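# Close the sliding door fully without slamming it

## Task

Push the sliding door until it is completely closed, and disturb nothing else in the room. Slamming the door, whether opening or closing it, counts as failure, as does the robot toppling or being left leaning. The door must stay shut by itself at the end; a door held closed only by the robot does not count.

## Robot and tools

ROBOT. A Hello Robot Stretch 4: an omni-wheel base, a lift that rides up and down a mast, one arm that telescopes straight forward, a three-joint wrist and a two-finger gripper. It stands about 1.6 m tall, and no part of the base rim lies more than 0.23 m from the base origin.

FRAMES. Base frame: origin on the floor below the base centre, x ahead, y to the left, z up. hand_pose is reported in this frame and marks a point between the open fingertips; with all wrist joints at zero its axes line up with the base frame. The printed hand position may be slightly wrong. The odometry frame is wherever the base frame was when the scene began.

TOOLS.
execute_actions(actions, cameras): actions is a list holding one action or none (an empty list only reports state and pictures). An action contains base, joints, or both, plus optional pace and contact_limits; alternatively it contains only end_of_arm. All its motions begin at once and may finish at different moments. No action runs past 15 s.
- base: exactly one relative command, measured from where the base last reported itself. translate_m: straight drive in metres, forward positive, -2 to 2. strafe_m: sideways drive in metres, left positive, -2 to 2. rotate_rad: turn in place in radians, counter-clockwise from above positive, -3.2 to 3.2.
- joints: absolute targets keyed by name, not offsets. lift_m 0 to 1.2 m; arm_m 0 to 0.55 m (extension); wrist_yaw_rad -1.134 to 4.276 (0 points ahead, positive swings left, 3.14 tucked back, above 3.4 the arm may obstruct); wrist_pitch_rad -1.117 to 4.259 (0 level, 1.57 pointing down); wrist_roll_rad -1.117 to 4.259 (0 keeps fingers level, positive turns clockwise viewed from behind); gripper_m -0.038 to 0.141 (fingertip gap in metres, negative means pressing together). Tolerances for done: lift and arm ±0.004, yaw and roll ±0.02, pitch ±0.05, gripper ±0.004. A joint target outside its range is clipped and the result notes it; any other bad value or unknown key rejects the whole call.
- pace: "slow", "default", "fast" or "max"; base speed up to 0.1/0.3/0.4/0.6 m/s and turning up to 1/2/3/4 rad/s respectively, further reduced when lift_m exceeds 0.2 (down to 0.3 m/s and 1 rad/s at full height).
- contact_limits: only arm_m, 0 (gentlest) to 0.75 (firmest), default 0.5; how hard the arm may push before halting.
- end_of_arm: "enable_torque" reactivates wrist or gripper motors that shut off.
cameras: list from head_camera, head_left_camera, head_right_camera, wrist_camera, or all; omitted or null gives all, [] gives none.
Example: {"base": {"translate_m": 0.3}, "joints": {"gripper_m": 0.05}, "pace": "fast"}.

wait(seconds): 0 to 10; commands nothing new, returns state and pictures.
zoom_image(camera, region): enlarges part of a camera's most recent full image; region is [x0, y0, x1, y1] pixels from the top-left, no larger than 504 by 504.
finished_scene(scene): ends the given scene (1 or 2) irreversibly and reports success; the next scene's task follows. Replying without any tool call ends everything.

ORDER. Start by unfolding the wrist, e.g. lift_m 0.4 with wrist_yaw_rad 0 together. Look with head_camera (turn the base to look elsewhere), drive up, then extend the arm or drive gently to slide the door closed, check it is shut, and call finished_scene.

RESULT LINES. base_status and joint_status tell how each commanded motion ended: done (for the base, wheels turned the requested amount even if slipping), off_target (stopped short, may still be pushing), contact_stop_at_<key> (met resistance; lift, arm or wheels go slack), limit_stop_at_<name> (built-in limit, e.g. own_body or tilt), time_out, torque_fault (wrist/gripper motor went limp until enable_torque). on_its_own describes uncommanded behaviour; held at there is a target, not a position. A part omitted from an action may still be driving toward an earlier target without this showing. lidar_m: 12 distances in metres from the base origin, sector 1 straight ahead, counter-clockwise (4th left, 7th behind, 10th right); "-" means nothing seen or closer than 0.25 m; it misses glass, thin legs and much behind. wrist_depth_mm: 7x7 grid of median depths 100 to 2000 mm, top-left first. base_odometry counts wheel rotation only; heading -3.142 to 3.142. If turned_by_wheels and turned_by_imu differ by over ~0.1 rad, a collision or slip likely occurred. base_tilt in degrees, forward and right positive, with a fixed offset up to ~1.5. motor_effort is percent of maximum, bracket shows the peak; wheel efforts positive mean turning right; an effort outside its rest range suggests pushing or loading.

AVOID. Do not drive the door fast enough to slam it: use slow pace and low contact_limits on arm_m. Avoid strong steady pushes with the gripper high, which can tip the robot; a lean over 6 degrees freezes lift, arm and wheels. Don't knock other objects. Pressing the gripper against things during base or arm moves can cause torque_fault. After a stop, later calls in the same reply are skipped. The world keeps running while you think, and the robot holds its last command meanwhile.

Each tool is called as name(argument=value, ...) on one line, values as JSON.

## Session

execute_actions(actions=[])

Scene clock: 0.00 s.
base_odometry: x=+0.000 y=+0.000 heading=+0.000 (m, m, rad; odometry frame)
turned_by_wheels: +0.000 (rad since the last result)
turned_by_imu: +0.000 (rad since the last result)
base_tilt: forward=-0.1 right=-0.1 (deg)
lidar_m: 1.42 2.17 1.20 1.21 0.85 0.93 1.48 1.55 1.06 0.78 0.76 0.76
base_status: not commanded
joint_positions: lift_m=+0.174 arm_m=+0.001 wrist_yaw_rad=+3.080 wrist_pitch_rad=+0.005 wrist_roll_rad=-0.018 gripper_m=+0.057
joint_status: not commanded
motor_effort: lift_m=+18 arm_m=+0 wrist_yaw_rad=-1 wrist_pitch_rad=-6 wrist_roll_rad=+1 gripper_m=-2 wheel_0=+0 wheel_1=+0 wheel_2=+0 (%)
hand_pose: x=-0.1104 y=+0.1050 z=+0.3512 quat_wxyz=(+0.031, -0.003, -0.009, +0.999) (m; base frame)
wrist_depth_mm: - 144 1756 1983 - 1983 1576 / - 135 1808 1983 - 1205 1008 / - 117 156 - 1808 1808 1576 / - 129 189 1921 - - 1576 / 141 175 1756 1983 - 1921 1576 / 1430 1537 1430 1499 210 1430 1366 / 931 1060 891 917 891 831 931
pictures: head_camera, head_left_camera, head_right_camera, wrist_camera
Images, in order (width x height): head_camera 420x560, head_left_camera 420x672, head_right_camera 420x672, wrist_camera 616x392.

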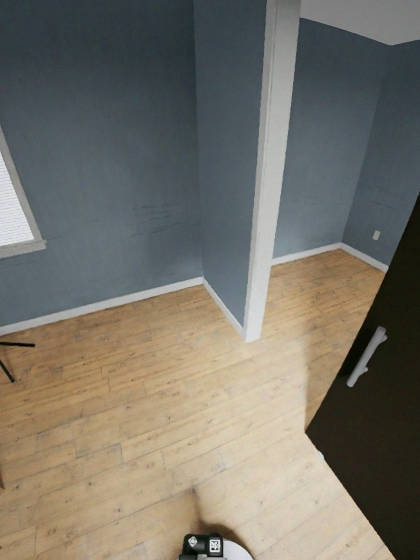

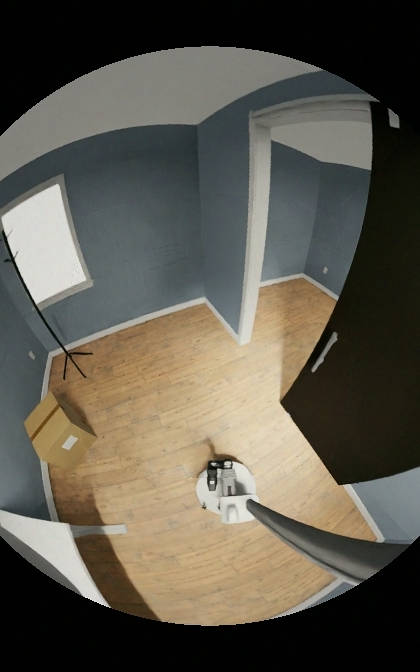

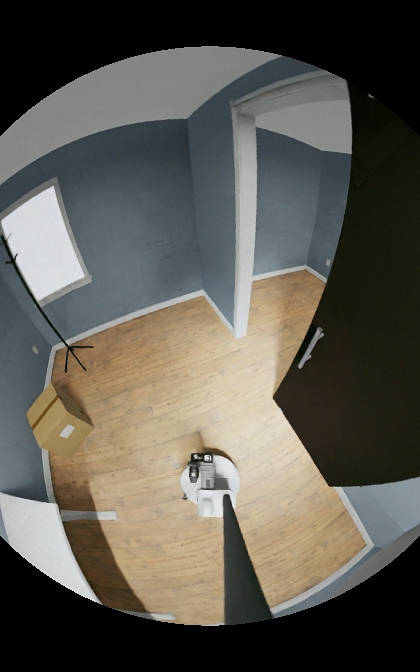

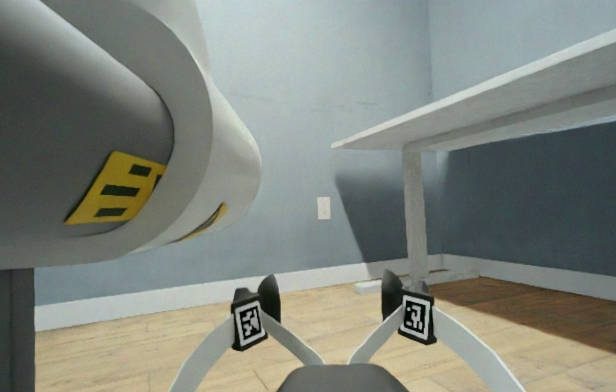

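execute_actions(actions=[{"base":{"rotate_rad":-1.05},"joints":{"lift_m":0.8,"wrist_yaw_rad":0,"gripper_m":0.12}}])

Scene clock: 7.47 s.
base_odometry: x=+0.000 y=+0.000 heading=-1.050 (m, m, rad; odometry frame)
turned_by_wheels: -1.050 (rad since the last result)
turned_by_imu: -1.054 (rad since the last result)
base_tilt: forward=-0.1 right=-0.2 (deg)
lidar_m: 0.76 0.77 1.45 2.17 1.19 1.20 0.83 0.94 1.47 1.56 1.07 0.77
base_status: done
joint_positions: lift_m=+0.800 arm_m=+0.001 wrist_yaw_rad=+0.000 wrist_pitch_rad=+0.005 wrist_roll_rad=-0.018 gripper_m=+0.120
joint_status: all done
motor_effort: lift_m=+21(22) arm_m=+0(0) wrist_yaw_rad=+0(6) wrist_pitch_rad=-6(7) wrist_roll_rad=+0(2) gripper_m=+1(3) wheel_0=+1(2) wheel_1=+1(5) wheel_2=+1(7) (%)
hand_pose: x=+0.4607 y=-0.0873 z=+0.9766 quat_wxyz=(+1.000, -0.009, +0.002, +0.000) (m; base frame)
wrist_depth_mm: - 615 591 564 544 525 508 / - 609 585 564 539 525 504 / - 603 580 564 544 521 504 / - 603 580 559 535 521 504 / - 597 580 559 539 517 500 / - 597 208 559 535 209 500 / - 597 580 549 530 517 500
pictures: head_camera, head_left_camera, head_right_camera, wrist_camera
Images, in order (width x height): head_camera 420x560, head_left_camera 420x672, head_right_camera 420x672, wrist_camera 616x392.

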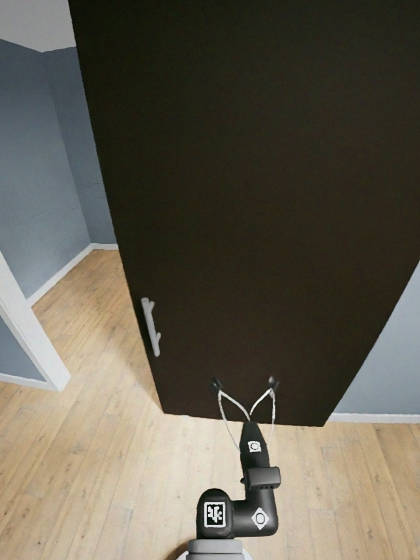

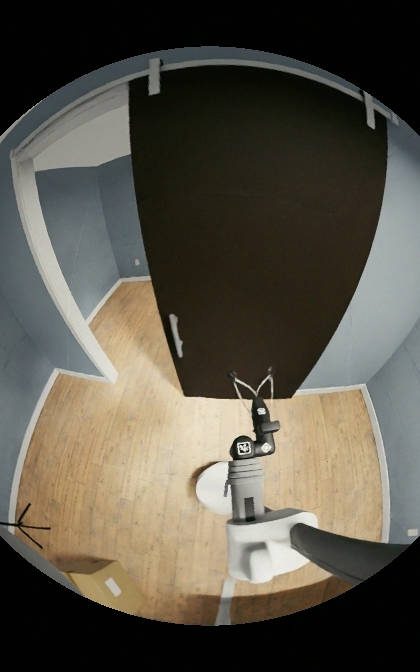

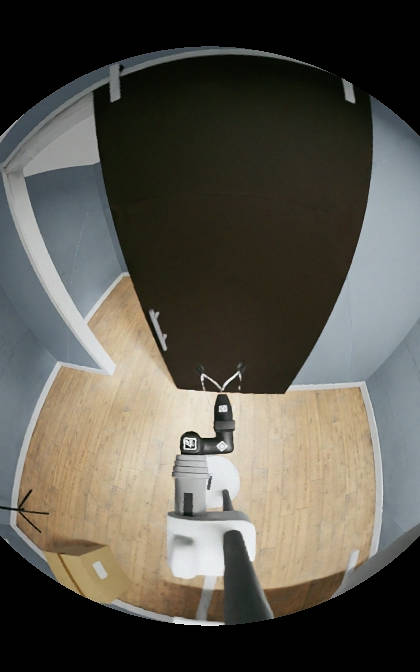

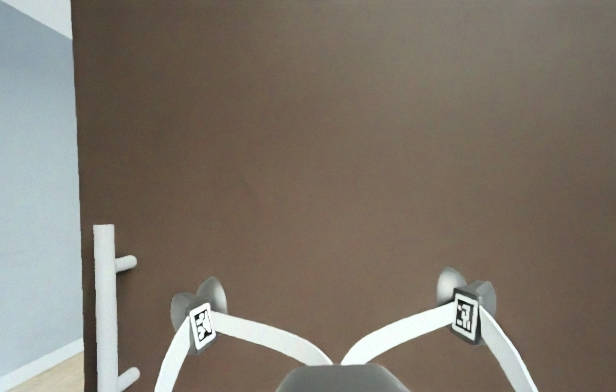

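execute_actions(actions=[{"base":{"rotate_rad":-0.15},"joints":{"lift_m":0.69,"gripper_m":0.14}}], cameras=[])

execute_actions(actions=[{"base":{"strafe_m":0.43}}], cameras=["wrist_camera","head_camera"])

Scene clock: 15.73 s.
base_odometry: x=+0.000 y=+0.000 heading=-1.199 (m, m, rad; odometry frame)
turned_by_wheels: -0.150 (rad since the last result)
turned_by_imu: -0.151 (rad since the last result)
base_tilt: forward=-0.2 right=-0.1 (deg)
lidar_m: 0.76 0.77 1.47 2.18 1.95 1.18 0.84 0.87 1.21 1.56 1.24 0.82
base_status: done
joint_positions: lift_m=+0.690 arm_m=+0.001 wrist_yaw_rad=+0.000 wrist_pitch_rad=+0.005 wrist_roll_rad=-0.018 gripper_m=+0.140
joint_status: all done
motor_effort: lift_m=+14(21) arm_m=+0(0) wrist_yaw_rad=-1(3) wrist_pitch_rad=-7(6) wrist_roll_rad=+0(0) gripper_m=+0(0) wheel_0=+1(6) wheel_1=+1(6) wheel_2=+0(6) (%)
hand_pose: x=+0.4607 y=-0.0874 z=+0.8672 quat_wxyz=(+1.000, -0.009, +0.002, +0.000) (m; base frame)
wrist_depth_mm: 580 569 574 569 569 569 564 / 569 574 569 569 564 569 564 / 574 564 569 564 564 564 564 / 569 564 564 564 564 559 559 / 564 569 564 559 564 559 559 / 564 564 220 564 559 198 559 / 564 559 559 165 554 554 554
pictures: none
No camera images: the call's "cameras" was empty. Leave "cameras" out to get every camera's image.

Scene clock: 18.50 s.
base_odometry: x=+0.401 y=+0.156 heading=-1.199 (m, m, rad; odometry frame)
turned_by_wheels: +0.000 (rad since the last result)
turned_by_imu: +0.000 (rad since the last result)
base_tilt: forward=-0.1 right=-0.1 (deg)
lidar_m: 0.71 1.16 1.11 1.74 1.61 1.00 1.05 0.95 1.21 1.99 1.14 0.80
base_status: done
joint_positions: lift_m=+0.690 arm_m=+0.001 wrist_yaw_rad=+0.000 wrist_pitch_rad=+0.005 wrist_roll_rad=-0.018 gripper_m=+0.140
joint_status: not commanded
motor_effort: lift_m=+15(16) arm_m=+0(0) wrist_yaw_rad=-2(2) wrist_pitch_rad=-7(6) wrist_roll_rad=+0(1) gripper_m=+0(1) wheel_0=+2(6) wheel_1=-1(10) wheel_2=+1(2) (%)
hand_pose: x=+0.4607 y=-0.0874 z=+0.8671 quat_wxyz=(+1.000, -0.009, +0.002, +0.000) (m; base frame)
wrist_depth_mm: - - - 549 549 544 544 / - - - 549 549 549 544 / - - - 544 549 544 544 / - - - 554 544 544 539 / - - - 544 544 539 539 / - - 220 544 539 198 535 / - - - 165 535 539 535
pictures: head_camera, wrist_camera
Images, in order (width x height): head_camera 420x560, wrist_camera 616x392.

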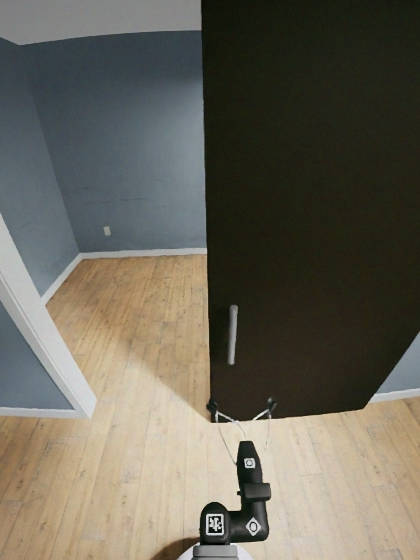

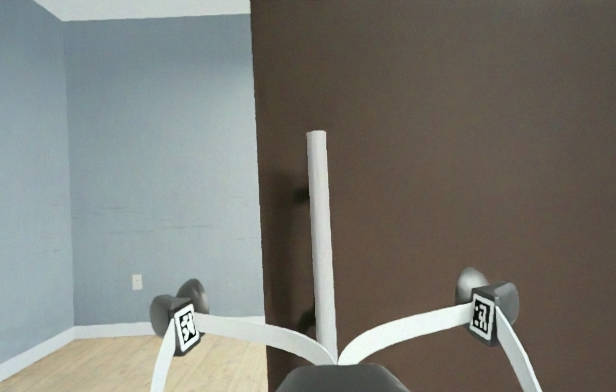

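execute_actions(actions=[{"base":{"translate_m":0.12},"joints":{"arm_m":0.12}}], cameras=["wrist_camera","head_camera"])

Scene clock: 24.20 s.
base_odometry: x=+0.444 y=+0.044 heading=-1.199 (m, m, rad; odometry frame)
turned_by_wheels: +0.000 (rad since the last result)
turned_by_imu: -0.001 (rad since the last result)
base_tilt: forward=+0.0 right=-0.1 (deg)
lidar_m: 0.58 2.61 1.05 1.75 1.76 1.12 1.12 1.07 1.38 1.99 0.95 0.68
base_status: done
joint_positions: lift_m=+0.690 arm_m=+0.119 wrist_yaw_rad=+0.000 wrist_pitch_rad=+0.005 wrist_roll_rad=-0.018 gripper_m=+0.140
joint_status: all done
motor_effort: lift_m=+16(15) arm_m=+7(7) wrist_yaw_rad=-1(1) wrist_pitch_rad=-6(6) wrist_roll_rad=+0(1) gripper_m=+1(1) wheel_0=+1(4) wheel_1=+1(1) wheel_2=+0(9) (%)
hand_pose: x=+0.5782 y=-0.0874 z=+0.8671 quat_wxyz=(+1.000, -0.009, +0.002, +0.000) (m; base frame)
wrist_depth_mm: - - 309 309 307 306 304 / - - 307 306 306 304 306 / - - 306 306 306 304 303 / - - 306 304 304 304 303 / - - 304 304 303 303 303 / - - 220 303 303 198 301 / - - 303 165 300 301 298
pictures: head_camera, wrist_camera
Images, in order (width x height): head_camera 420x560, wrist_camera 616x392.

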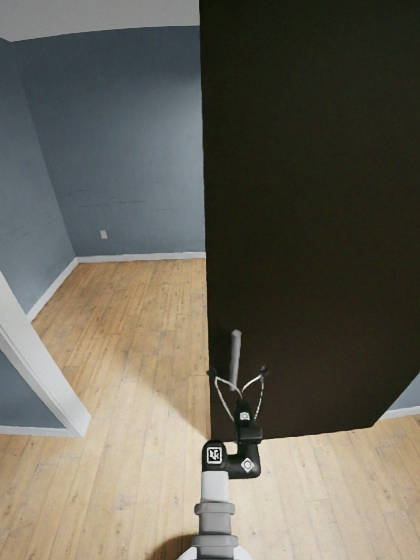

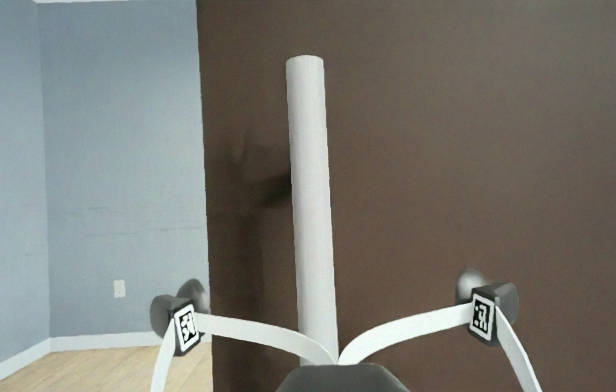

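Closing lengthens the fingers; loosely cage the handle.

execute_actions(actions=[{"base":{"strafe_m":0.01},"joints":{"arm_m":0.13,"gripper_m":0.04}}], cameras=["wrist_camera"])

execute_actions(actions=[{"base":{"strafe_m":0.15},"pace":"slow"}], cameras=["wrist_camera","head_camera"])

Scene clock: 29.40 s.
base_odometry: x=+0.454 y=+0.048 heading=-1.199 (m, m, rad; odometry frame)
turned_by_wheels: +0.000 (rad since the last result)
turned_by_imu: -0.001 (rad since the last result)
base_tilt: forward=+0.0 right=-0.1 (deg)
lidar_m: 0.58 2.59 1.03 1.74 1.80 1.13 1.13 1.07 1.35 1.99 0.94 0.69
base_status: done
joint_positions: lift_m=+0.690 arm_m=+0.129 wrist_yaw_rad=+0.000 wrist_pitch_rad=+0.005 wrist_roll_rad=-0.018 gripper_m=+0.040
joint_status: all done
motor_effort: lift_m=+15(15) arm_m=+7(8) wrist_yaw_rad=-1(2) wrist_pitch_rad=-6(6) wrist_roll_rad=+1(1) gripper_m=-3(4) wheel_0=+1(7) wheel_1=-1(8) wheel_2=-1(0) (%)
hand_pose: x=+0.5882 y=-0.0874 z=+0.8671 quat_wxyz=(+1.000, -0.009, +0.002, +0.000) (m; base frame)
wrist_depth_mm: - - 298 297 297 296 296 / - - 297 297 296 296 294 / - - 297 296 296 294 293 / - - 294 235 294 293 293 / - - 293 293 293 291 291 / - - 294 224 208 291 290 / - - 291 224 290 159 290
pictures: wrist_camera
Images, in order (width x height): wrist_camera 616x392.

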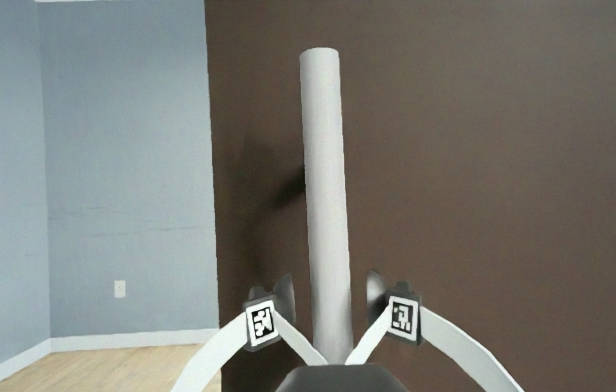

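Scene clock: 32.03 s.
base_odometry: x=+0.593 y=+0.102 heading=-1.199 (m, m, rad; odometry frame)
turned_by_wheels: +0.000 (rad since the last result)
turned_by_imu: -0.001 (rad since the last result)
base_tilt: forward=-0.1 right=+0.0 (deg)
lidar_m: 0.58 0.92 0.92 1.57 1.63 1.22 1.07 1.16 1.38 2.14 0.95 0.66
base_status: done
joint_positions: lift_m=+0.690 arm_m=+0.129 wrist_yaw_rad=+0.000 wrist_pitch_rad=+0.004 wrist_roll_rad=-0.018 gripper_m=+0.040
joint_status: not commanded
motor_effort: lift_m=+16(16) arm_m=+6(7) wrist_yaw_rad=+0(49) wrist_pitch_rad=-6(6) wrist_roll_rad=+0(1) gripper_m=-2(13) wheel_0=+0(10) wheel_1=+1(5) wheel_2=-1(8) (%)
hand_pose: x=+0.5883 y=-0.0875 z=+0.8671 quat_wxyz=(+1.000, -0.009, +0.002, +0.000) (m; base frame)
wrist_depth_mm: - - 293 290 290 290 289 / - - 291 289 289 289 287 / - - 290 289 289 287 286 / - - 289 287 287 286 287 / - - 289 225 286 286 285 / - - 286 217 208 286 285 / - - 286 217 285 158 283
pictures: head_camera, wrist_camera
Images, in order (width x height): head_camera 420x560, wrist_camera 616x392.

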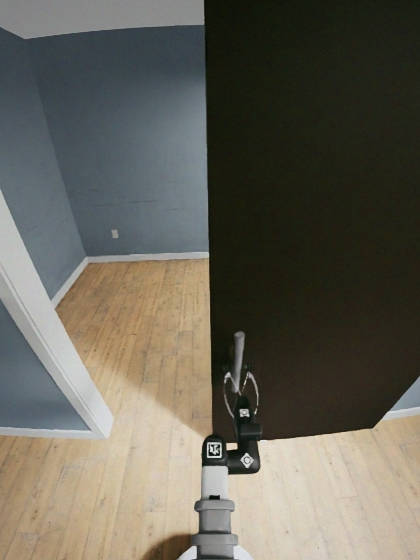

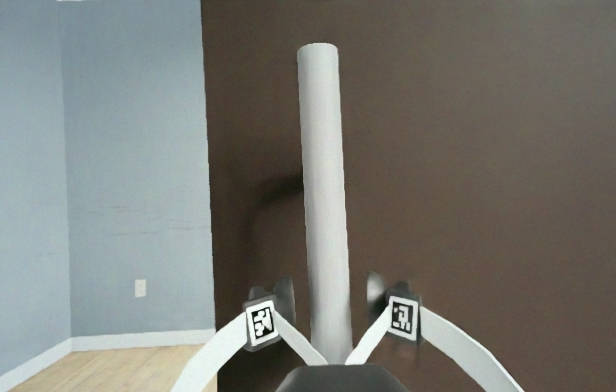

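execute_actions(actions=[{"base":{"strafe_m":0.55},"joints":{"arm_m":0.115},"pace":"slow"}], cameras=["wrist_camera","head_camera","head_left_camera"])

Scene clock: 42.03 s.
base_odometry: x=+1.106 y=+0.302 heading=-1.199 (m, m, rad; odometry frame)
turned_by_wheels: +0.000 (rad since the last result)
turned_by_imu: -0.005 (rad since the last result)
base_tilt: forward=-0.3 right=-0.1 (deg)
lidar_m: 0.55 0.69 0.93 1.03 1.08 1.28 1.20 1.12 1.50 2.68 0.89 0.63
base_status: done
joint_positions: lift_m=+0.690 arm_m=+0.116 wrist_yaw_rad=+0.000 wrist_pitch_rad=+0.005 wrist_roll_rad=-0.018 gripper_m=+0.040
joint_status: all done
motor_effort: lift_m=+16(16) arm_m=-4(6) wrist_yaw_rad=+0(49) wrist_pitch_rad=-6(6) wrist_roll_rad=+1(0) gripper_m=-3(14) wheel_0=-2(21) wheel_1=+1(7) wheel_2=-2(9) (%)
hand_pose: x=+0.5751 y=-0.0875 z=+0.8671 quat_wxyz=(+1.000, -0.009, +0.002, +0.000) (m; base frame)
wrist_depth_mm: 324 379 279 279 278 278 278 / 324 373 278 278 277 277 276 / 324 366 277 277 277 277 274 / 322 359 276 276 276 276 274 / 320 355 276 274 274 274 273 / 319 349 276 209 206 273 273 / 319 347 272 206 272 158 272
pictures: head_camera, head_left_camera, wrist_camera
Images, in order (width x height): head_camera 420x560, head_left_camera 420x672, wrist_camera 616x392.

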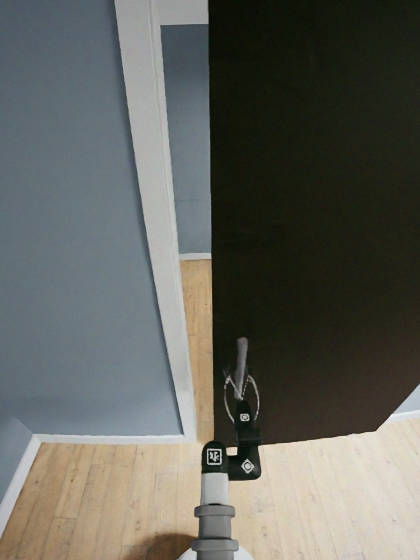

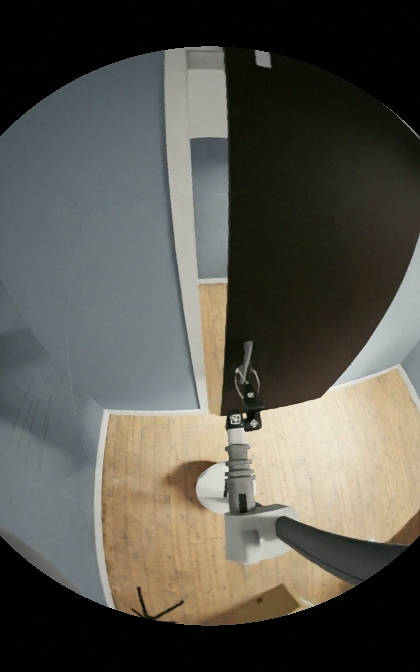

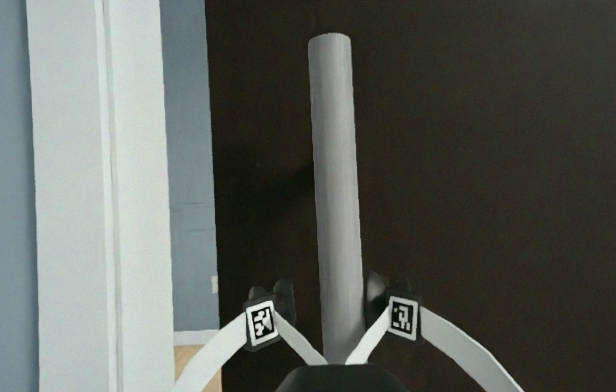

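execute_actions(actions=[{"base":{"strafe_m":0.12},"joints":{"arm_m":0.10},"pace":"slow"}], cameras=["wrist_camera"])

execute_actions(actions=[{"base":{"strafe_m":0.025},"pace":"slow"}], cameras=["wrist_camera"])

Scene clock: 52.43 s.
base_odometry: x=+1.218 y=+0.345 heading=-1.200 (m, m, rad; odometry frame)
turned_by_wheels: +0.000 (rad since the last result)
turned_by_imu: -0.002 (rad since the last result)
base_tilt: forward=-0.3 right=-0.1 (deg)
lidar_m: 0.53 0.66 0.90 0.91 0.95 1.21 1.25 1.18 1.59 2.81 0.90 0.62
base_status: done
joint_positions: lift_m=+0.690 arm_m=+0.101 wrist_yaw_rad=+0.000 wrist_pitch_rad=+0.005 wrist_roll_rad=-0.018 gripper_m=+0.040
joint_status: all done
motor_effort: lift_m=+15(16) arm_m=-5(2) wrist_yaw_rad=-1(45) wrist_pitch_rad=-6(6) wrist_roll_rad=+0(0) gripper_m=-4(14) wheel_0=-2(16) wheel_1=+2(4) wheel_2=-1(7) (%)
hand_pose: x=+0.5603 y=-0.0874 z=+0.8671 quat_wxyz=(+1.000, -0.009, +0.002, +0.000) (m; base frame)
wrist_depth_mm: 347 347 287 289 287 287 286 / 345 345 287 227 286 286 286 / 345 345 286 224 286 285 285 / 345 343 285 285 286 285 283 / 342 342 285 285 283 283 285 / 342 342 283 214 207 283 282 / 340 342 282 218 282 159 281
pictures: wrist_camera
Images, in order (width x height): wrist_camera 616x392.

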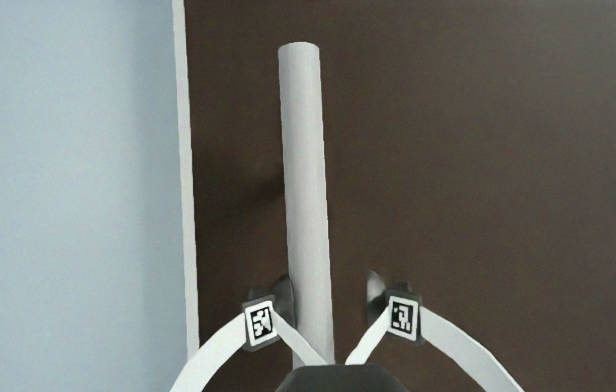

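Scene clock: 53.63 s.
base_odometry: x=+1.241 y=+0.354 heading=-1.199 (m, m, rad; odometry frame)
turned_by_wheels: +0.000 (rad since the last result)
turned_by_imu: +0.000 (rad since the last result)
base_tilt: forward=+0.0 right=-0.2 (deg)
lidar_m: 0.54 0.67 0.91 0.89 0.94 1.22 1.28 1.18 1.61 2.83 0.90 0.64
base_status: done
joint_positions: lift_m=+0.690 arm_m=+0.101 wrist_yaw_rad=-0.001 wrist_pitch_rad=+0.005 wrist_roll_rad=-0.018 gripper_m=+0.040
joint_status: not commanded
motor_effort: lift_m=+15(15) arm_m=-5(5) wrist_yaw_rad=+1(1) wrist_pitch_rad=-5(6) wrist_roll_rad=+1(1) gripper_m=-3(5) wheel_0=-1(4) wheel_1=+1(6) wheel_2=+0(0) (%)
hand_pose: x=+0.5602 y=-0.0876 z=+0.8671 quat_wxyz=(+1.000, -0.009, +0.002, +0.000) (m; base frame)
wrist_depth_mm: 347 345 287 286 286 286 285 / 343 343 286 285 286 285 285 / 343 342 329 285 285 283 283 / 343 342 327 282 283 285 282 / 342 342 327 282 283 283 281 / 340 340 327 217 208 281 281 / 340 338 279 220 281 279 281
pictures: wrist_camera
Images, in order (width x height): wrist_camera 616x392.

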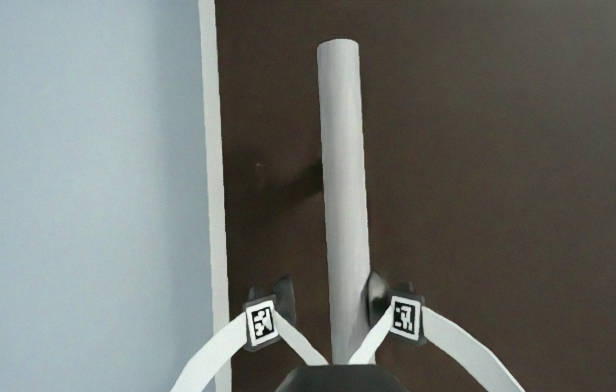

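execute_actions(actions=[{"base":{"strafe_m":0.025},"pace":"slow"}], cameras=["wrist_camera"])

Scene clock: 56.57 s.
base_odometry: x=+1.264 y=+0.363 heading=-1.201 (m, m, rad; odometry frame)
turned_by_wheels: -0.001 (rad since the last result)
turned_by_imu: -0.002 (rad since the last result)
base_tilt: forward=+0.0 right=-0.1 (deg)
lidar_m: 0.54 0.68 0.90 0.86 0.90 1.16 1.25 1.20 1.65 2.85 0.90 0.62
base_status: done
joint_positions: lift_m=+0.690 arm_m=+0.101 wrist_yaw_rad=-0.008 wrist_pitch_rad=+0.005 wrist_roll_rad=-0.018 gripper_m=+0.040
joint_status: not commanded
on_its_own: wrist_yaw_rad is at rest, and its effort (+22) is outside its rest range (-13 to +13)
motor_effort: lift_m=+15(16) arm_m=-5(5) wrist_yaw_rad=+22(29) wrist_pitch_rad=-6(6) wrist_roll_rad=+0(1) gripper_m=-8(9) wheel_0=-8(7) wheel_1=-2(3) wheel_2=-4(4) (%)
hand_pose: x=+0.5596 y=-0.0898 z=+0.8671 quat_wxyz=(+1.000, -0.009, +0.002, -0.004) (m; base frame)
wrist_depth_mm: 342 343 330 285 286 286 287 / 342 342 342 285 285 286 286 / 340 340 342 283 283 283 285 / 340 338 340 282 282 285 285 / 336 338 338 282 282 283 283 / 336 338 336 279 207 281 282 / 336 336 278 278 279 281 281
pictures: wrist_camera
Images, in order (width x height): wrist_camera 616x392.

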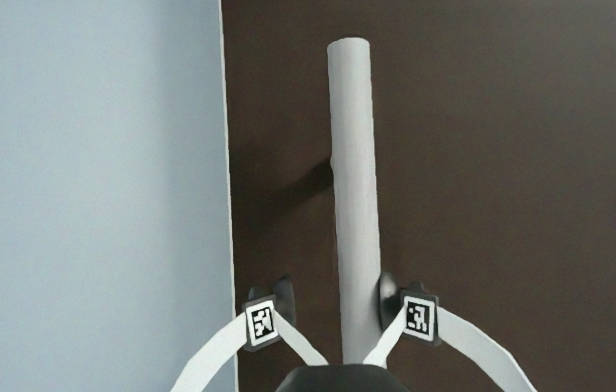

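execute_actions(actions=[{"base":{"strafe_m":0.015},"pace":"slow"}], cameras=["wrist_camera"])

Scene clock: 59.50 s.
base_odometry: x=+1.278 y=+0.368 heading=-1.202 (m, m, rad; odometry frame)
turned_by_wheels: -0.002 (rad since the last result)
turned_by_imu: -0.003 (rad since the last result)
base_tilt: forward=-0.1 right=-0.1 (deg)
lidar_m: 0.55 0.67 0.88 0.85 0.88 1.15 1.24 1.20 1.67 2.87 0.91 0.63
base_status: done
joint_positions: lift_m=+0.690 arm_m=+0.101 wrist_yaw_rad=-0.016 wrist_pitch_rad=+0.005 wrist_roll_rad=-0.018 gripper_m=+0.040
joint_status: not commanded
on_its_own: wrist_yaw_rad is at rest, and its effort (+44) is outside its rest range (-13 to +13)
motor_effort: lift_m=+15(15) arm_m=-5(5) wrist_yaw_rad=+44(44) wrist_pitch_rad=-6(6) wrist_roll_rad=+2(1) gripper_m=-13(13) wheel_0=-15(20) wheel_1=-3(1) wheel_2=-6(6) (%)
hand_pose: x=+0.5589 y=-0.0919 z=+0.8671 quat_wxyz=(+1.000, -0.009, +0.002, -0.008) (m; base frame)
wrist_depth_mm: 340 342 343 285 287 289 291 / 338 340 340 285 286 287 290 / 336 340 342 283 285 286 287 / 336 338 338 282 283 286 287 / 334 336 338 281 282 285 286 / 334 336 334 279 211 282 285 / 330 336 278 278 214 282 283
pictures: wrist_camera
Images, in order (width x height): wrist_camera 616x392.

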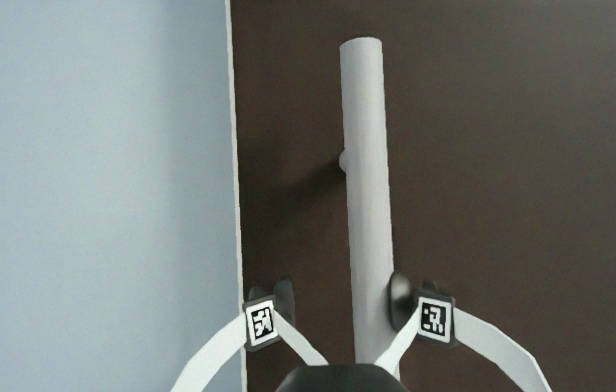

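At the stop.

execute_actions(actions=[{"base":{"strafe_m":-0.03},"joints":{"gripper_m":0.1}}], cameras=[])

execute_actions(actions=[{"joints":{"arm_m":0.0}}], cameras=["wrist_camera"])

finished_scene(scene=1)

Scene clock: 65.73 s.
base_odometry: x=+1.250 y=+0.357 heading=-1.203 (m, m, rad; odometry frame)
turned_by_wheels: +0.000 (rad since the last result)
turned_by_imu: -0.001 (rad since the last result)
base_tilt: forward=+0.0 right=-0.2 (deg)
lidar_m: 0.54 0.68 0.90 0.88 0.92 1.16 1.26 1.19 1.64 2.84 0.91 0.63
base_status: done
joint_positions: lift_m=+0.690 arm_m=+0.101 wrist_yaw_rad=+0.000 wrist_pitch_rad=+0.005 wrist_roll_rad=-0.018 gripper_m=+0.100
joint_status: all done
motor_effort: lift_m=+16(15) arm_m=-5(5) wrist_yaw_rad=+0(44) wrist_pitch_rad=-6(6) wrist_roll_rad=+1(2) gripper_m=-1(15) wheel_0=-2(12) wheel_1=-1(9) wheel_2=-1(7) (%)
hand_pose: x=+0.5603 y=-0.0875 z=+0.8671 quat_wxyz=(+1.000, -0.009, +0.002, +0.000) (m; base frame)
wrist_depth_mm: 345 343 286 287 286 286 286 / 343 343 286 286 286 286 286 / 343 342 285 285 283 283 285 / 342 342 285 283 283 282 283 / 342 340 283 282 282 282 283 / 338 338 216 282 215 282 281 / 338 338 282 211 281 281 281
pictures: none
No camera images: the call's "cameras" was empty. Leave "cameras" out to get every camera's image.

Scene clock: 67.00 s.
base_odometry: x=+1.250 y=+0.357 heading=-1.203 (m, m, rad; odometry frame)
turned_by_wheels: +0.000 (rad since the last result)
turned_by_imu: +0.000 (rad since the last result)
base_tilt: forward=-0.1 right=-0.1 (deg)
lidar_m: 0.50 0.67 0.89 0.88 0.91 1.18 1.28 1.20 1.65 2.85 0.89 0.61
base_status: not commanded
joint_positions: lift_m=+0.690 arm_m=+0.002 wrist_yaw_rad=+0.000 wrist_pitch_rad=+0.005 wrist_roll_rad=-0.018 gripper_m=+0.100
joint_status: all done
joint sent to its limit — the command would take arm_m past its lower limit, so that joint was sent only as far as its limit.
motor_effort: lift_m=+15(15) arm_m=-7(5) wrist_yaw_rad=-2(0) wrist_pitch_rad=-6(6) wrist_roll_rad=+1(1) gripper_m=-1(3) wheel_0=-1(1) wheel_1=-1(1) wheel_2=-1(1) (%)
hand_pose: x=+0.4618 y=-0.0874 z=+0.8671 quat_wxyz=(+1.000, -0.009, +0.002, +0.000) (m; base frame)
wrist_depth_mm: 445 445 449 387 387 387 387 / 442 442 442 387 384 384 387 / 442 442 442 384 384 384 384 / 442 439 439 382 384 382 382 / 439 439 442 382 379 382 379 / 439 439 216 379 379 377 379 / 436 439 436 307 377 377 377
pictures: wrist_camera
Images, in order (width x height): wrist_camera 616x392.

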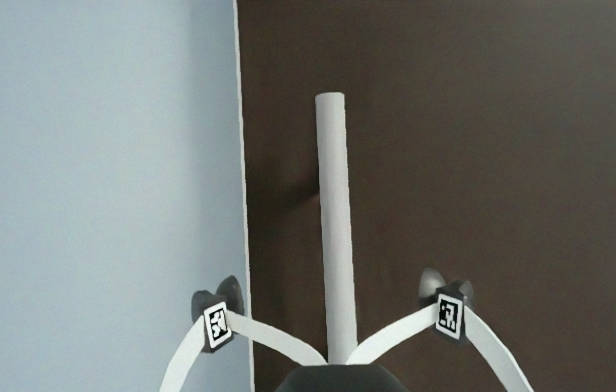

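The scene is finished: the task was done.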